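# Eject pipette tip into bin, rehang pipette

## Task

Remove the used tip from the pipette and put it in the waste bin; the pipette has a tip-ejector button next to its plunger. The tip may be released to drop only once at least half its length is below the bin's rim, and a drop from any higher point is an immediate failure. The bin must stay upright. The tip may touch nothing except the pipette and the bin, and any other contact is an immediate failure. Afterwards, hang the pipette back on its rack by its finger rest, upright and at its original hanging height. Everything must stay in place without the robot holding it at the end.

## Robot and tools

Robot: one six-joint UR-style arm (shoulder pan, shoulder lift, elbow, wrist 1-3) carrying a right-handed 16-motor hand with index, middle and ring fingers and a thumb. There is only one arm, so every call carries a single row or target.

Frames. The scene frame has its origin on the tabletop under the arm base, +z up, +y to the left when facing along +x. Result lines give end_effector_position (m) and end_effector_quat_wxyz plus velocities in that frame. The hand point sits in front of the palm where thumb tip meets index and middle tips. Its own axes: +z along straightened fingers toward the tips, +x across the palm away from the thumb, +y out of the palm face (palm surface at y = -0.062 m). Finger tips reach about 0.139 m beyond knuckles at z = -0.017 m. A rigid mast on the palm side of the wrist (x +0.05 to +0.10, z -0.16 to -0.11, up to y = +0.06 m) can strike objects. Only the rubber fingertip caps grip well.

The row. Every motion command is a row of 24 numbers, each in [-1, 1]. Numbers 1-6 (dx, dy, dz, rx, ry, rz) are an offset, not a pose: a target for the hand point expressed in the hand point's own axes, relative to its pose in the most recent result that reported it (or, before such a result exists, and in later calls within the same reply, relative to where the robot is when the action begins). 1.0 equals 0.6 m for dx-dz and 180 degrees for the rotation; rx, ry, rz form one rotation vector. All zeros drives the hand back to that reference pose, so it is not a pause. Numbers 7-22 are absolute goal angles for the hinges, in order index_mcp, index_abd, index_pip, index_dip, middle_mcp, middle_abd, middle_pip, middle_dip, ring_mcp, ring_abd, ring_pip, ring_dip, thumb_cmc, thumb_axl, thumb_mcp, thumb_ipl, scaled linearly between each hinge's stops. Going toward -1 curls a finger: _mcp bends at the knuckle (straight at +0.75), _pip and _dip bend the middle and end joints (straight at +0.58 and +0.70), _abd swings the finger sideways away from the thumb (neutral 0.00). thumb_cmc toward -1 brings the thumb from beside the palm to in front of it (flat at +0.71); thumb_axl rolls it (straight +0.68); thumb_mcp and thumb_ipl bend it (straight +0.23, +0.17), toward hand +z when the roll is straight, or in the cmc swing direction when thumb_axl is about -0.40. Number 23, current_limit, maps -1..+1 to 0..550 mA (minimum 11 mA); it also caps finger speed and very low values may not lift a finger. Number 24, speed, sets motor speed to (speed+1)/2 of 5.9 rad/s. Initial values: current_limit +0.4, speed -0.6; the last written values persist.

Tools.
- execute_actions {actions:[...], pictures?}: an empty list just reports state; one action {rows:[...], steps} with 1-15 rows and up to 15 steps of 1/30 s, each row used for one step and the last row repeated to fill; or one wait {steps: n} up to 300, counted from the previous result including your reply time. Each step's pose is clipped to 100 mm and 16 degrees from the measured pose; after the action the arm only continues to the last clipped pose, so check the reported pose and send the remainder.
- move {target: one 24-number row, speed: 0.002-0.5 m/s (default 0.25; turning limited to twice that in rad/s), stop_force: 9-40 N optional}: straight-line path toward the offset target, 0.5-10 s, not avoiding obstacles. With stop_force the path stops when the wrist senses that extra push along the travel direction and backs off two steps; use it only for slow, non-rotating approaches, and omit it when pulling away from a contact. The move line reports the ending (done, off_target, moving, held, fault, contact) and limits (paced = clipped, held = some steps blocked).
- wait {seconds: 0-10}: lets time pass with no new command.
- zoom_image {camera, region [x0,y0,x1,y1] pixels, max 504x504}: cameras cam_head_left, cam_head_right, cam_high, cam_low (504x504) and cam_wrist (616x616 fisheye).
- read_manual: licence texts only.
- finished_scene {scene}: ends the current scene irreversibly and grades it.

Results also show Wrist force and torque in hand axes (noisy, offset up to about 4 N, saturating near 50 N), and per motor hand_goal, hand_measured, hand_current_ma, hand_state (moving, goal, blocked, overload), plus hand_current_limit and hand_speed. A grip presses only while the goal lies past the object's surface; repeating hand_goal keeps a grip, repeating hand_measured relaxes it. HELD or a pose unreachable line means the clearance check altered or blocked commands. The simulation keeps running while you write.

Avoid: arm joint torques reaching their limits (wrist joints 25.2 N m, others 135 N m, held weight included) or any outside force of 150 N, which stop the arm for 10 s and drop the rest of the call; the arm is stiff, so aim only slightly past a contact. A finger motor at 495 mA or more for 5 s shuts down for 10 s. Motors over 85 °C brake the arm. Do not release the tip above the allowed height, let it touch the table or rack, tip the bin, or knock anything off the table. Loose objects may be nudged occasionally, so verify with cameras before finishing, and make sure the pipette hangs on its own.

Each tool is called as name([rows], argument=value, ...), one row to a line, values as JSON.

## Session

execute_actions(actions=[])

Scene clock: 0.00 s of 9600.00 s.
end_effector_position=(+0.3866, +0.1860, +0.2980) hand_goal=(+0.754, +0.000, +0.576, +0.696, +0.754, +0.000, +0.576, +0.696, +0.754, +0.000, +0.576, +0.696, +0.714, +0.678, +0.226, +0.168) hand_measured=(+0.754, +0.000, +0.576, +0.696, +0.754, +0.000, +0.576, +0.696, +0.754, +0.000, +0.576, +0.696, +0.714, +0.678, +0.226, +0.168) hand_current_ma=(+0, +0, +0, +0, +0, +0, +0, +0, +0, +0, +0, +0, +0, +0, +0, +0) hand_state=(goal, goal, goal, goal, goal, goal, goal, goal, goal, goal, goal, goal, goal, goal, goal, goal) hand_current_limit=0.40 hand_speed=-0.60 end_effector_quat_wxyz=(-0.592, +0.116, +0.797, +0.028) end_effector_velocity=(+0.000, -0.000, +0.000) end_effector_angular_velocity=(+0.000, -0.001, -0.001)
Joint positions: [-0.112 -1.176  1.527 -0.662 -1.504 -1.46 ]
Joint velocities: [-0.    -0.    -0.    -0.001  0.    -0.   ]
Wrist force (N, on the end effector, along its own x y z axes, offset not removed): no reading
Wrist torque (N m, same axes, about the end effector's origin, offset not removed): no reading
Hand target: +0.387, +0.186, +0.298; -0.592, +0.116, +0.797, +0.028
camera_calibration (this result's frames):
cam_wrist: T_world_to_cam=[[0.360959, 0.441814, -0.821285, 0.0520426], [0.674403, -0.731919, -0.0973355, -0.140311], [-0.644119, -0.518743, -0.562153, 0.644879], [0, 0, 0, 1]] pos_world=[0.491219, 0.208837, 0.391605]

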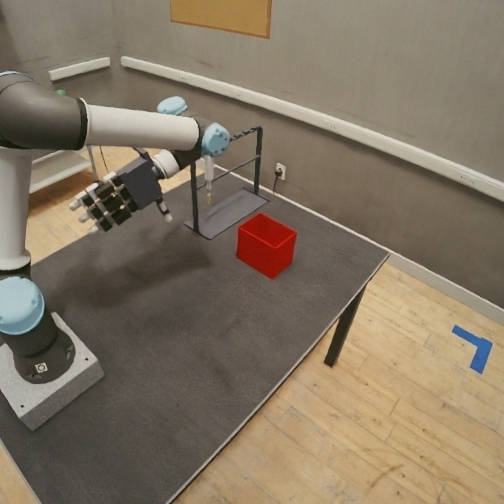

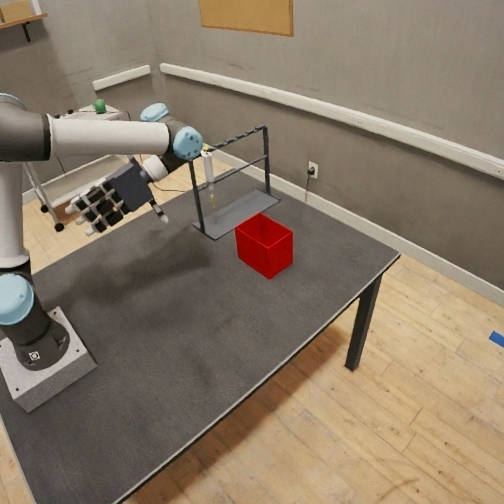

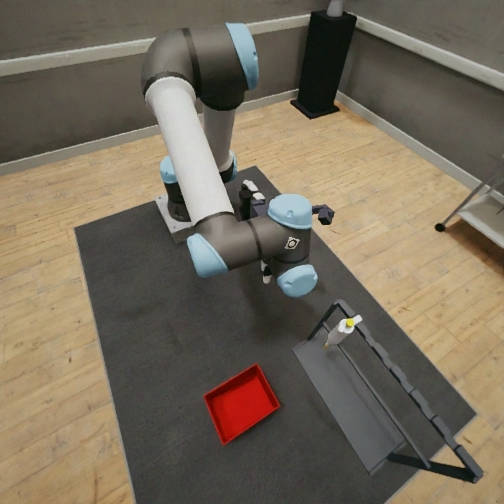

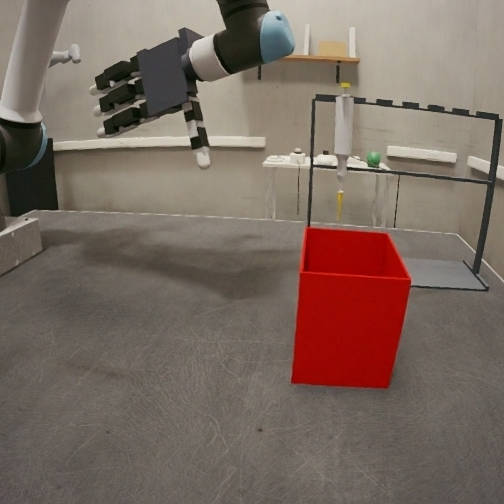

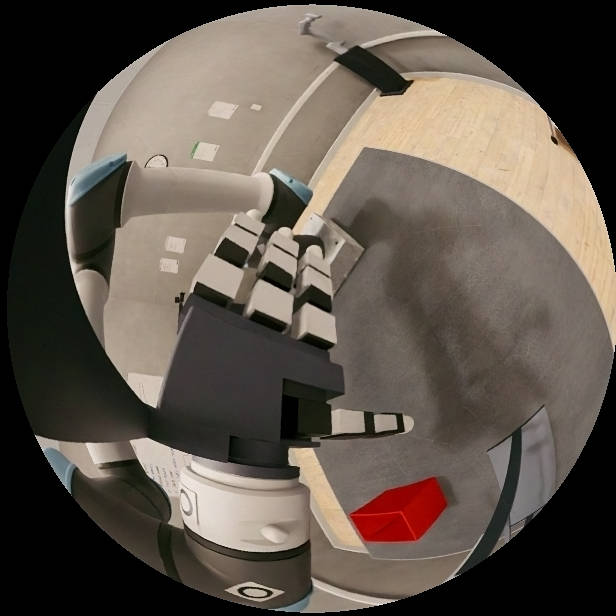

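move(target=[-0.124,-0.154,-0.414,-0.057,-0.901,-0.094,0.754,0,0.576,0.696,0.754,0,0.576,0.696,0.754,0,0.576,0.696,0.73,0.678,0.226,0.168,0.4,-0.6])

Scene clock: 9.43 s of 9600.00 s.
end_effector_position=(+0.6191, +0.0393, +0.3095) hand_goal=(+0.754, +0.000, +0.576, +0.696, +0.754, +0.000, +0.576, +0.696, +0.754, +0.000, +0.576, +0.696, +0.730, +0.678, +0.226, +0.168) hand_measured=(+0.754, -0.002, +0.576, +0.696, +0.754, -0.002, +0.576, +0.696, +0.754, -0.002, +0.576, +0.696, +0.728, +0.678, +0.224, +0.168) hand_current_ma=(-5, -12, +4, +0, -5, -13, +4, +0, -5, -12, +4, +0, -8, -5, -15, -2) hand_state=(goal, goal, goal, goal, goal, goal, goal, goal, goal, goal, goal, goal, goal, goal, goal, goal) hand_current_limit=0.40 hand_speed=-0.60 end_effector_quat_wxyz=(+0.707, -0.001, +0.708, -0.002) end_effector_velocity=(+0.002, -0.000, +0.001) end_effector_angular_velocity=(+0.001, -0.014, -0.000)
Joint positions: [-0.457 -0.892  2.203 -4.461 -1.104 -1.565]
Joint velocities: [ 0.002  0.01  -0.011 -0.015 -0.002  0.008]
Wrist force (N, on the end effector, along its own x y z axes, offset not removed): [-0.2 -3.0 -1.6]
Wrist torque (N m, same axes, about the end effector's origin, offset not removed): [-0.32 0.12 0.04]
Hand target: +0.619, +0.039, +0.309; +0.707, -0.001, +0.707, -0.002
Off the commanded pose: 0.001 m, 0 deg.
After step 90, 0.17 s passed at rest.
move: done
camera_calibration (this result's frames):
cam_wrist: T_world_to_cam=[[-0.0119507, 0.587943, 0.808814, -0.237028], [-0.736505, -0.552276, 0.390578, 0.31205], [0.676327, -0.591028, 0.439623, -0.399685], [0, 0, 0, 1]] pos_world=[0.497311, 0.0754724, 0.245542]

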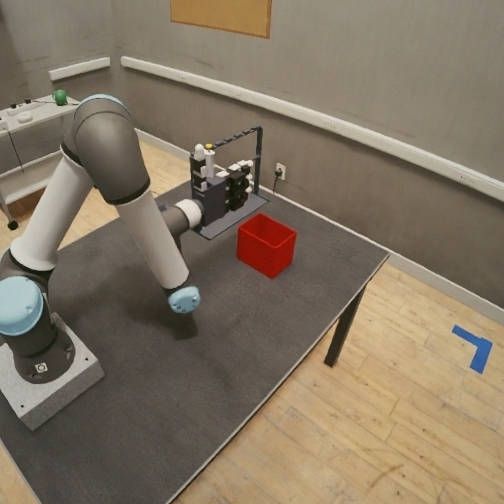

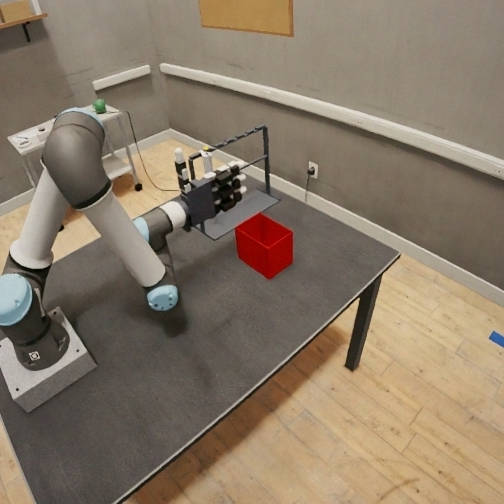

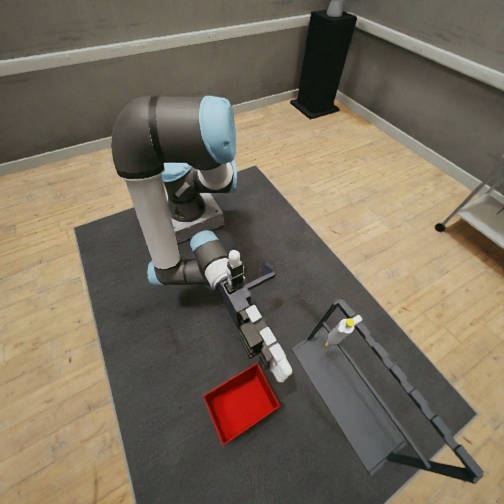

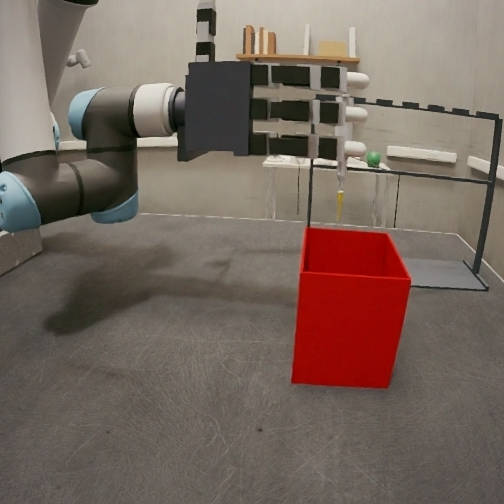

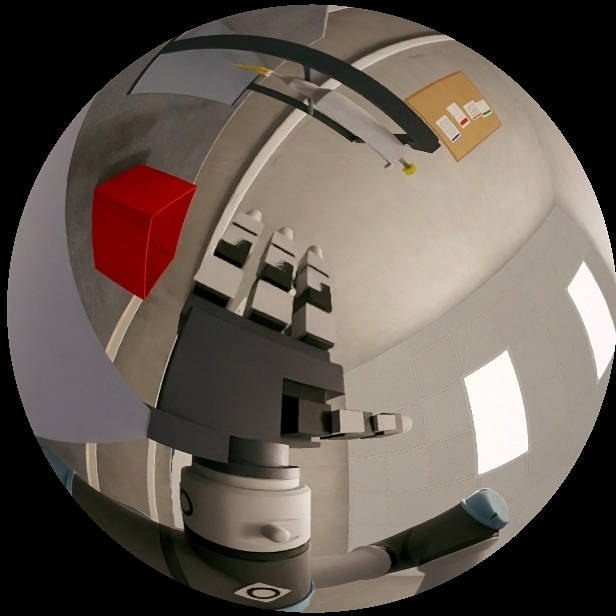

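Target (.757,.165,.2545), then repeat.

move(target=[0.093,0.209,0.23,0,0,0,0.754,0,0.576,0.696,0.754,0,0.576,0.696,0.754,0,0.576,0.696,0.73,0.678,0.226,0.168,0.4,-0.6], speed=0.15)

move(target=[0,0.03,0,0,0,0,-0.15,0,-0.7,-0.2,-0.15,0,-0.7,-0.2,0.754,0,0.576,0.696,0.73,0.678,0.226,0.168,0.4,-0.75], speed=0.02)

zoom_image(camera="cam_high", region=[300, 280, 400, 380])

Scene clock: 14.37 s of 9600.00 s.
end_effector_position=(+0.7567, +0.1646, +0.2532) hand_goal=(+0.754, +0.000, +0.576, +0.696, +0.754, +0.000, +0.576, +0.696, +0.754, +0.000, +0.576, +0.696, +0.730, +0.678, +0.226, +0.168) hand_measured=(+0.754, -0.002, +0.576, +0.696, +0.754, -0.002, +0.576, +0.696, +0.754, -0.002, +0.576, +0.696, +0.728, +0.678, +0.224, +0.168) hand_current_ma=(-5, -13, +4, +0, -5, -13, +4, +0, -5, -13, +4, +0, -8, -5, -13, -2) hand_state=(goal, goal, goal, goal, goal, goal, goal, goal, goal, goal, goal, goal, goal, goal, goal, goal) hand_current_limit=0.40 hand_speed=-0.60 end_effector_quat_wxyz=(+0.707, -0.001, +0.708, -0.002) end_effector_velocity=(+0.002, +0.001, -0.000) end_effector_angular_velocity=(+0.001, -0.000, +0.000)
Joint positions: [-0.093 -0.629  1.747 -4.267 -1.468 -1.567]
Joint velocities: [ 0.003  0.003 -0.008  0.004 -0.003  0.001]
Wrist force (N, on the end effector, along its own x y z axes, offset not removed): [0.0 -1.4 -1.0]
Wrist torque (N m, same axes, about the end effector's origin, offset not removed): [-0.21 0.01 -0.03]
Hand target: +0.757, +0.165, +0.253; +0.707, -0.001, +0.708, -0.002
Off the commanded pose: 0.001 m, 0 deg.
After step 90, 0.07 s passed at rest.
move: done
camera_calibration (this result's frames):
cam_wrist: T_world_to_cam=[[-0.0120827, 0.587494, 0.809139, -0.263443], [-0.736558, -0.552502, 0.390158, 0.504735], [0.676266, -0.591263, 0.439399, -0.393845], [0, 0, 0, 1]] pos_world=[0.634928, 0.200772, 0.18929]

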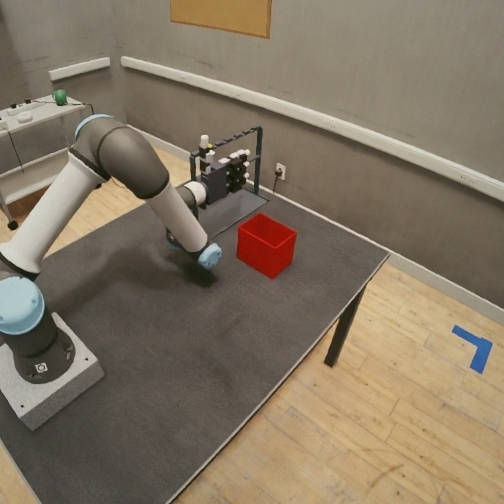

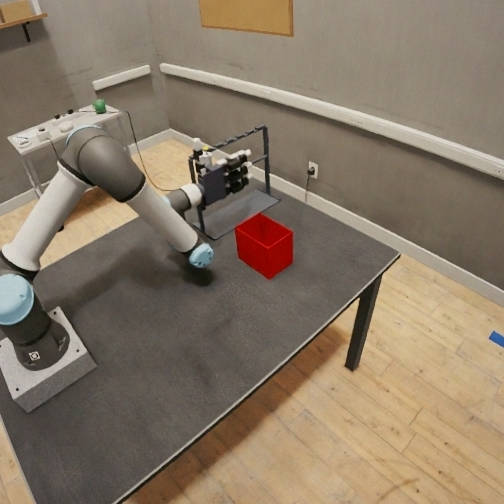

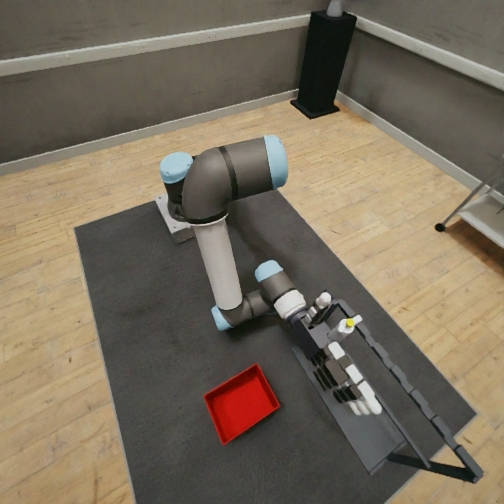

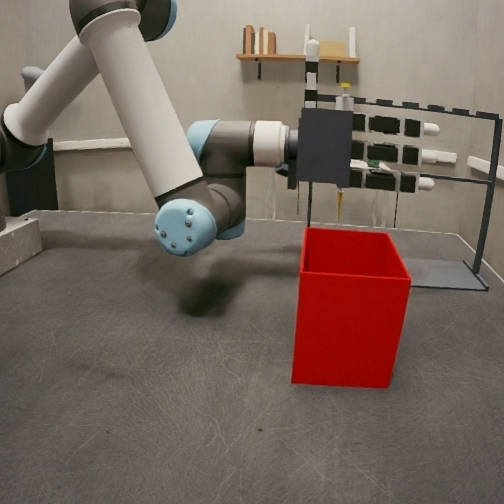

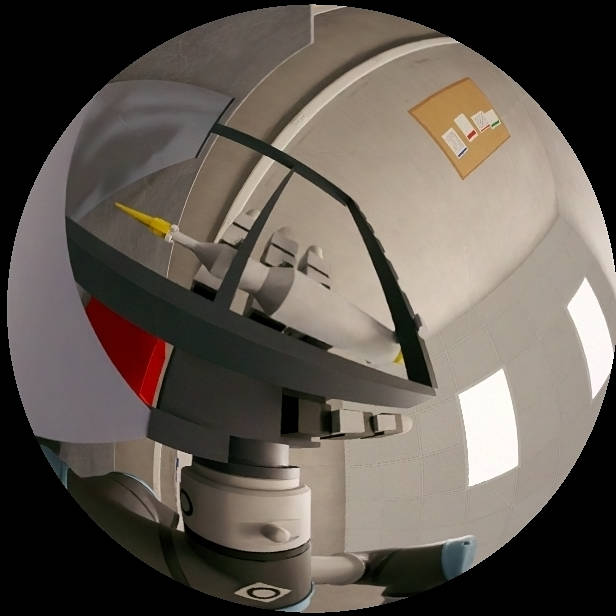

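Scene clock: 16.70 s of 9600.00 s.
end_effector_position=(+0.7567, +0.1826, +0.2532) hand_goal=(-0.150, +0.000, -0.700, -0.200, -0.150, +0.000, -0.700, -0.200, +0.754, +0.000, +0.576, +0.696, +0.730, +0.678, +0.226, +0.168) hand_measured=(-0.148, -0.002, -0.698, -0.198, -0.148, -0.002, -0.698, -0.198, +0.754, -0.002, +0.576, +0.696, +0.728, +0.678, +0.224, +0.168) hand_current_ma=(+14, -13, +14, +14, +14, -13, +14, +14, -5, -13, +4, +0, -8, -5, -13, -2) hand_state=(goal, goal, goal, goal, goal, goal, goal, goal, goal, goal, goal, goal, goal, goal, goal, goal) hand_current_limit=0.40 hand_speed=-0.75 end_effector_quat_wxyz=(+0.707, -0.001, +0.708, -0.002) end_effector_velocity=(-0.000, -0.000, -0.000) end_effector_angular_velocity=(+0.000, +0.000, -0.000)
Joint positions: [-0.059 -0.626  1.738 -4.261 -1.503 -1.567]
Joint velocities: [-0.     0.     0.001 -0.     0.     0.   ]
Wrist force (N, on the end effector, along its own x y z axes, offset not removed): [-0.4 -1.1 -4.4]
Wrist torque (N m, same axes, about the end effector's origin, offset not removed): [0.22 0.01 0.01]
Hand target: +0.757, +0.183, +0.253; +0.707, -0.001, +0.708, -0.002
Off the commanded pose: 0.000 m, 0 deg.
move: done
camera_calibration (this result's frames):
cam_wrist: T_world_to_cam=[[-0.012086, 0.587444, 0.809174, -0.273999], [-0.736561, -0.552525, 0.390121, 0.514713], [0.676263, -0.591291, 0.439366, -0.383172], [0, 0, 0, 1]] pos_world=[0.634931, 0.218785, 0.189265]

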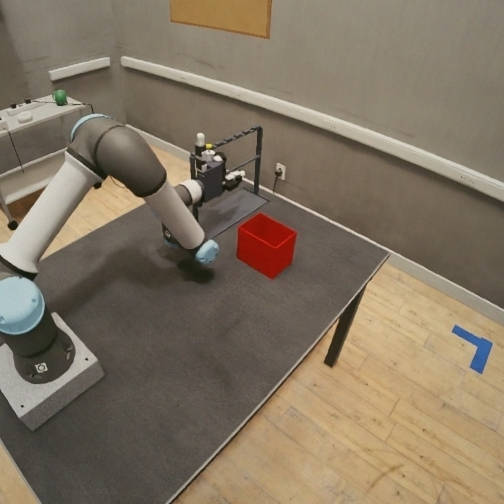

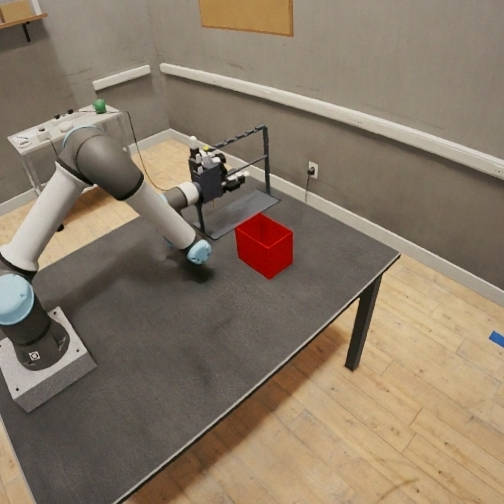

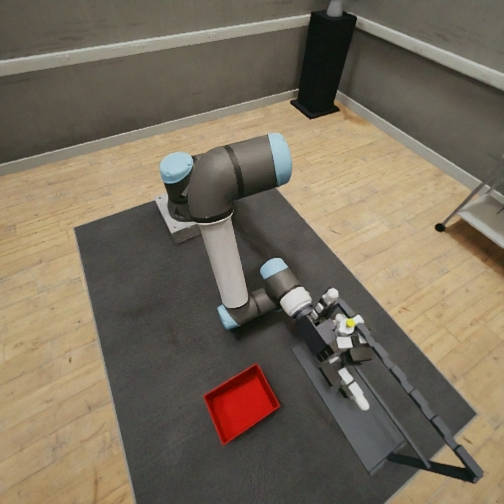

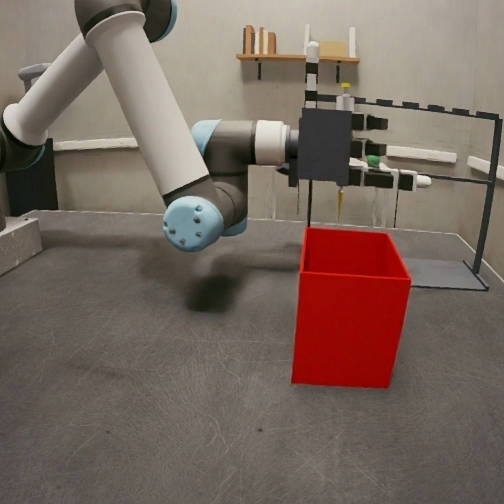

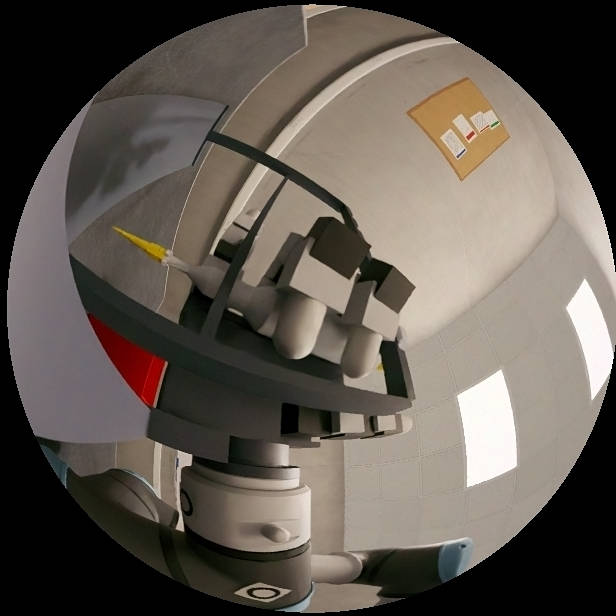

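Region (300, 280, 400, 380) of cam_high's 504x504 image, scaled by 5.040, with more detail than that image has.

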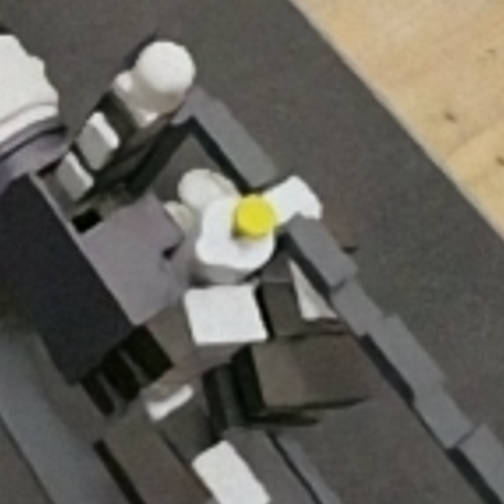

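move(target=[-0.002,0,0,0,0,0,-0.2,0,-0.9,-0.4,-0.2,0,-0.9,-0.4,0.754,0,0.576,0.696,0.73,0.678,0.226,0.168,0.75,-0.8], speed=0.01)

move(target=[-0.014,0,0,0,0,0,-0.2,0,-0.9,-0.4,-0.2,0,-0.9,-0.4,0.754,0,0.576,0.696,0.73,0.678,0.226,0.168,0.75,-0.8], speed=0.015)

move(target=[0,-0.065,0,0,0,0,-0.2,0,-0.9,-0.4,-0.2,0,-0.9,-0.4,0.754,0,0.576,0.696,0.73,0.678,0.226,0.168,0.75,-0.8], speed=0.025, stop_force=9)

Scene clock: 20.90 s of 9600.00 s.
end_effector_position=(+0.7567, +0.1826, +0.2543) hand_goal=(-0.200, +0.000, -0.900, -0.400, -0.200, +0.000, -0.900, -0.400, +0.754, +0.000, +0.576, +0.696, +0.730, +0.678, +0.226, +0.168) hand_measured=(-0.190, -0.002, -0.750, -0.262, -0.192, -0.002, -0.744, -0.262, +0.754, -0.002, +0.576, +0.696, +0.728, +0.678, +0.224, +0.168) hand_current_ma=(+53, -13, +481, +481, +47, -13, +481, +481, -5, -13, +4, +0, -8, -5, -13, -2) hand_state=(goal, goal, blocked, blocked, goal, goal, blocked, blocked, goal, goal, goal, goal, goal, goal, goal, goal) hand_current_limit=0.75 hand_speed=-0.80 end_effector_quat_wxyz=(+0.707, -0.001, +0.708, -0.002) end_effector_velocity=(+0.000, -0.000, +0.000) end_effector_angular_velocity=(-0.000, +0.000, -0.000)
Joint positions: [-0.059 -0.629  1.738 -4.259 -1.503 -1.567]
Joint velocities: [-0.    -0.001  0.     0.001  0.    -0.   ]
Wrist force (N, on the end effector, along its own x y z axes, offset not removed): [1.0 -0.5 -1.0]
Wrist torque (N m, same axes, about the end effector's origin, offset not removed): [-0.04 -0.13 -0.03]
Hand target: +0.757, +0.183, +0.254; +0.707, -0.001, +0.708, -0.002
Off the commanded pose: 0.000 m, 0 deg.
After step 90, 0.50 s passed at rest.
move: done
camera_calibration (this result's frames):
cam_wrist: T_world_to_cam=[[-0.0120807, 0.587447, 0.809172, -0.274924], [-0.736557, -0.552525, 0.390129, 0.514277], [0.676268, -0.591288, 0.439363, -0.383671], [0, 0, 0, 1]] pos_world=[0.634937, 0.218794, 0.190398]

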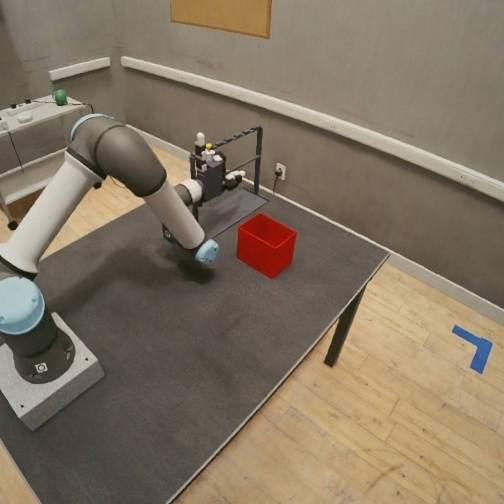

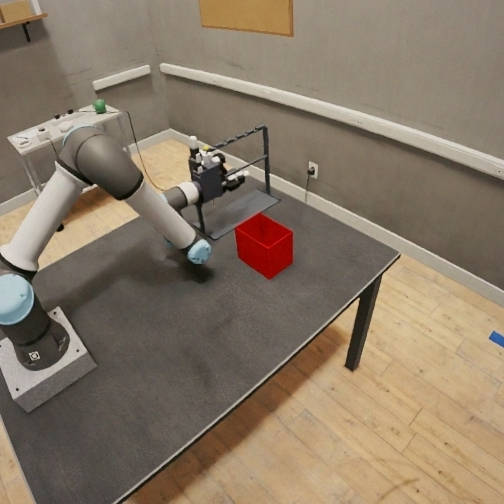

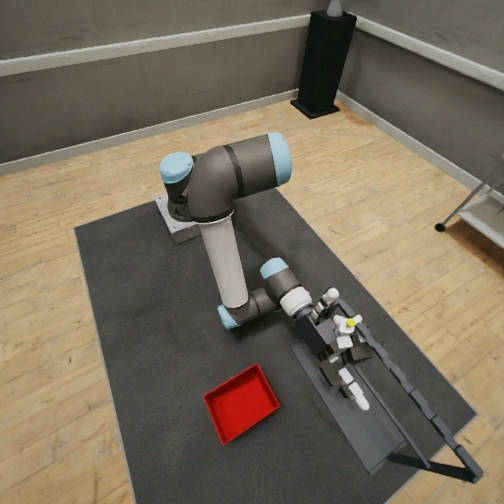

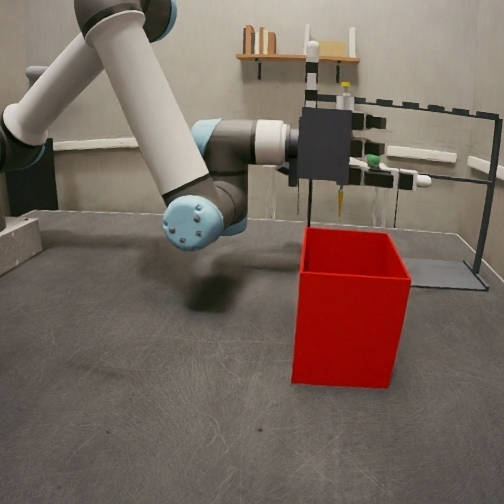

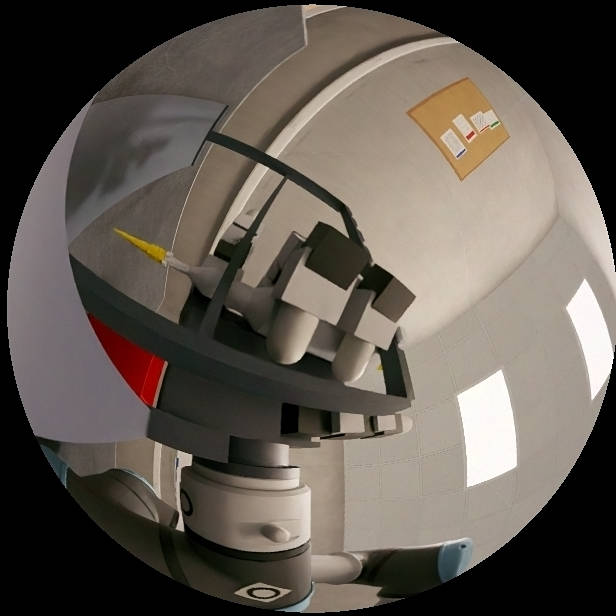

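Scene clock: 21.70 s of 9600.00 s.
end_effector_position=(+0.7567, +0.1827, +0.2625) hand_goal=(-0.200, +0.000, -0.900, -0.400, -0.200, +0.000, -0.900, -0.400, +0.754, +0.000, +0.576, +0.696, +0.730, +0.678, +0.226, +0.168) hand_measured=(-0.190, -0.002, -0.750, -0.262, -0.192, -0.002, -0.744, -0.262, +0.754, -0.002, +0.576, +0.696, +0.728, +0.678, +0.224, +0.168) hand_current_ma=(+53, -13, +481, +481, +47, -13, +481, +481, -5, -13, +4, +0, -8, -5, -13, -2) hand_state=(goal, goal, blocked, blocked, goal, goal, blocked, blocked, goal, goal, goal, goal, goal, goal, goal, goal) hand_current_limit=0.75 hand_speed=-0.80 end_effector_quat_wxyz=(+0.707, -0.001, +0.708, -0.002) end_effector_velocity=(+0.000, +0.000, +0.002) end_effector_angular_velocity=(-0.000, +0.001, +0.001)
Joint positions: [-0.059 -0.646  1.743 -4.246 -1.503 -1.567]
Joint velocities: [ 0.    -0.005  0.001  0.005  0.    -0.   ]
Wrist force (N, on the end effector, along its own x y z axes, offset not removed): [2.7 -1.5 -1.9]
Wrist torque (N m, same axes, about the end effector's origin, offset not removed): [-0.04 -0.29 -0.01]
Hand target: +0.757, +0.183, +0.263; +0.707, -0.001, +0.708, -0.002
Off the commanded pose: 0.000 m, 0 deg.
move: done
camera_calibration (this result's frames):
cam_wrist: T_world_to_cam=[[-0.0121293, 0.587448, 0.809171, -0.281525], [-0.736531, -0.552568, 0.390116, 0.511135], [0.676295, -0.591248, 0.439376, -0.387249], [0, 0, 0, 1]] pos_world=[0.634947, 0.218858, 0.198548]

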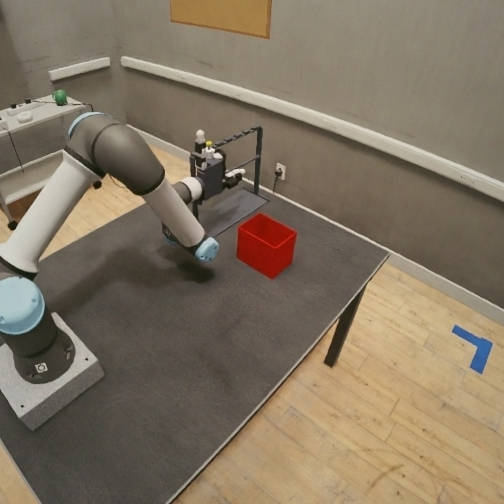

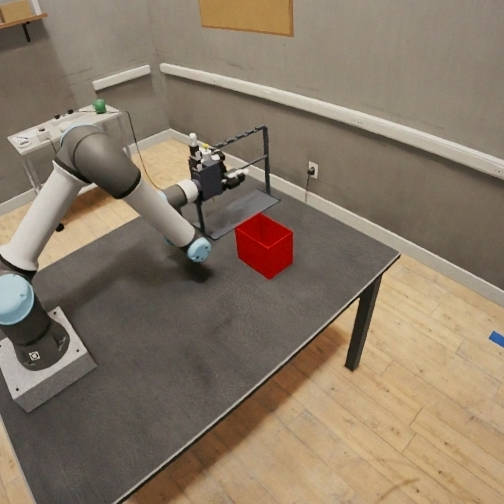

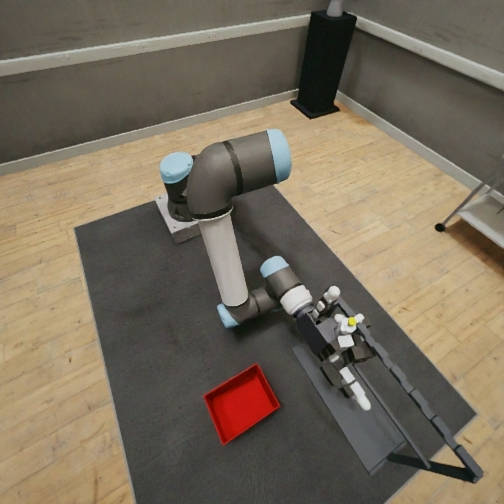

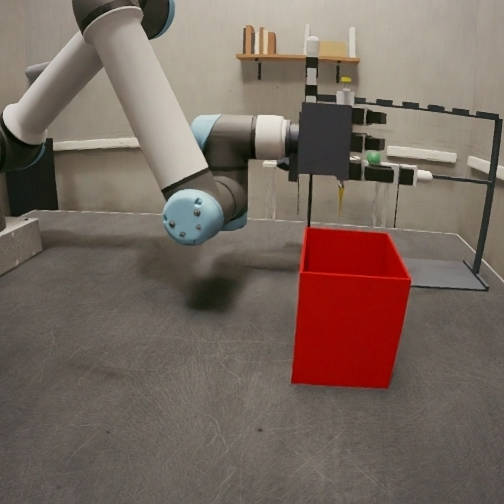

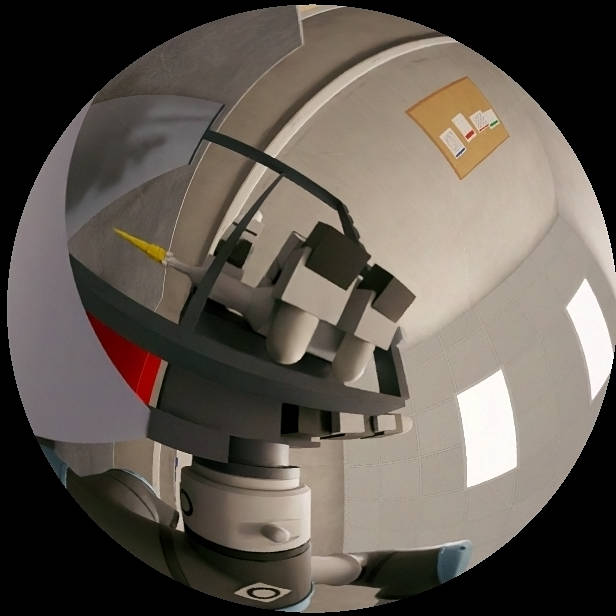

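Scene clock: 23.60 s of 9600.00 s.
end_effector_position=(+0.7567, +0.1439, +0.2625) hand_goal=(-0.200, +0.000, -0.900, -0.400, -0.200, +0.000, -0.900, -0.400, +0.754, +0.000, +0.576, +0.696, +0.730, +0.678, +0.226, +0.168) hand_measured=(-0.190, -0.002, -0.750, -0.262, -0.192, -0.002, -0.744, -0.262, +0.754, -0.002, +0.576, +0.696, +0.728, +0.678, +0.224, +0.168) hand_current_ma=(+53, -13, +481, +481, +47, -13, +481, +481, -5, -13, +4, +0, -8, -5, -13, -2) hand_state=(goal, goal, blocked, blocked, goal, goal, blocked, blocked, goal, goal, goal, goal, goal, goal, goal, goal) hand_current_limit=0.75 hand_speed=-0.80 end_effector_quat_wxyz=(+0.707, -0.001, +0.708, -0.002) end_effector_velocity=(-0.000, -0.003, +0.000) end_effector_angular_velocity=(+0.000, -0.001, -0.001)
Joint positions: [-0.134 -0.652  1.761 -4.259 -1.428 -1.567]
Joint velocities: [-0.005 -0.001  0.001 -0.001  0.004  0.   ]
Wrist force (N, on the end effector, along its own x y z axes, offset not removed): [-0.8 0.7 -0.1]
Wrist torque (N m, same axes, about the end effector's origin, offset not removed): [0.01 0.11 -0.14]
Hand target: +0.757, +0.144, +0.263; +0.707, -0.001, +0.708, -0.002
Off the commanded pose: 0.000 m, 0 deg.
move: done
camera_calibration (this result's frames):
cam_wrist: T_world_to_cam=[[-0.0121113, 0.587553, 0.809095, -0.258791], [-0.736534, -0.552507, 0.390197, 0.489646], [0.676293, -0.5912, 0.439444, -0.410232], [0, 0, 0, 1]] pos_world=[0.634943, 0.180057, 0.198602]

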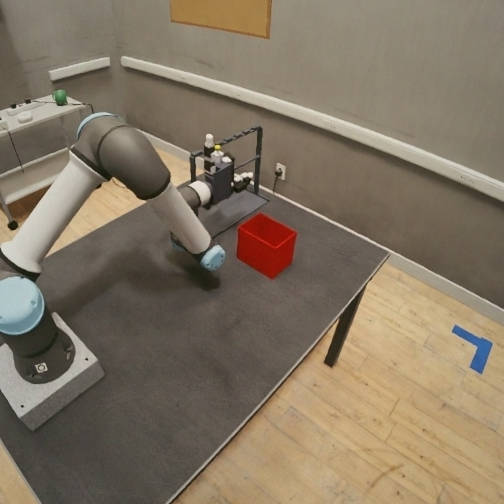

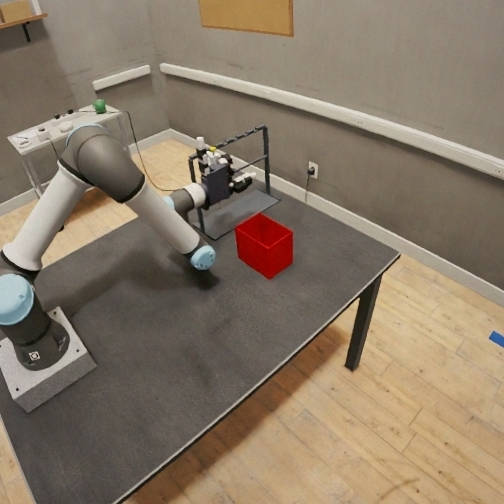

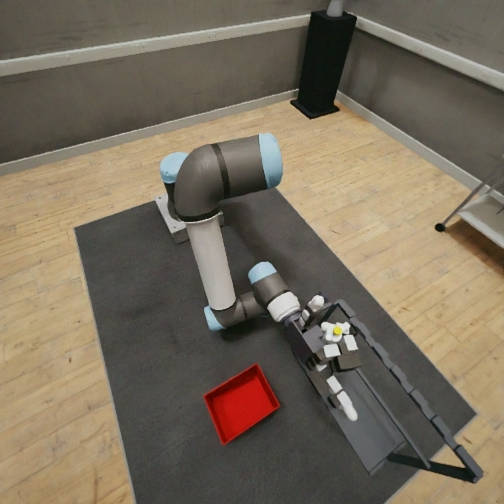

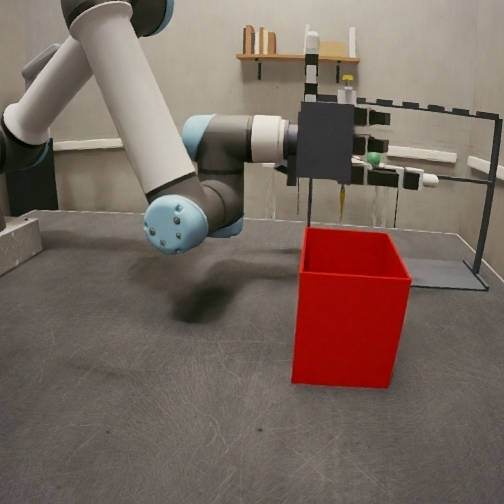

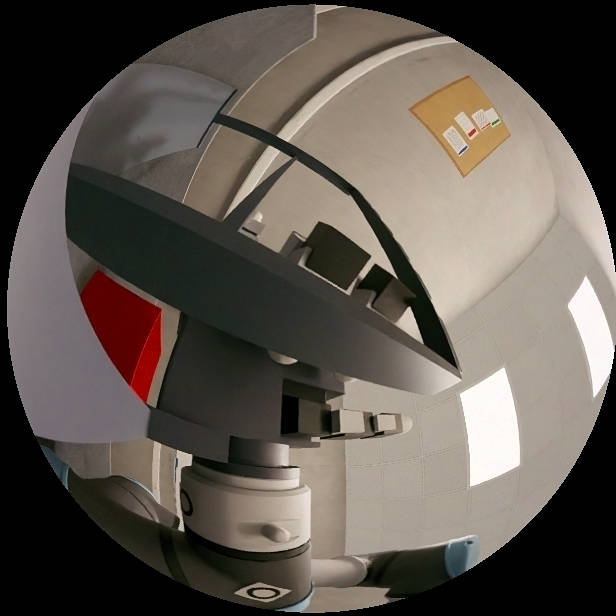

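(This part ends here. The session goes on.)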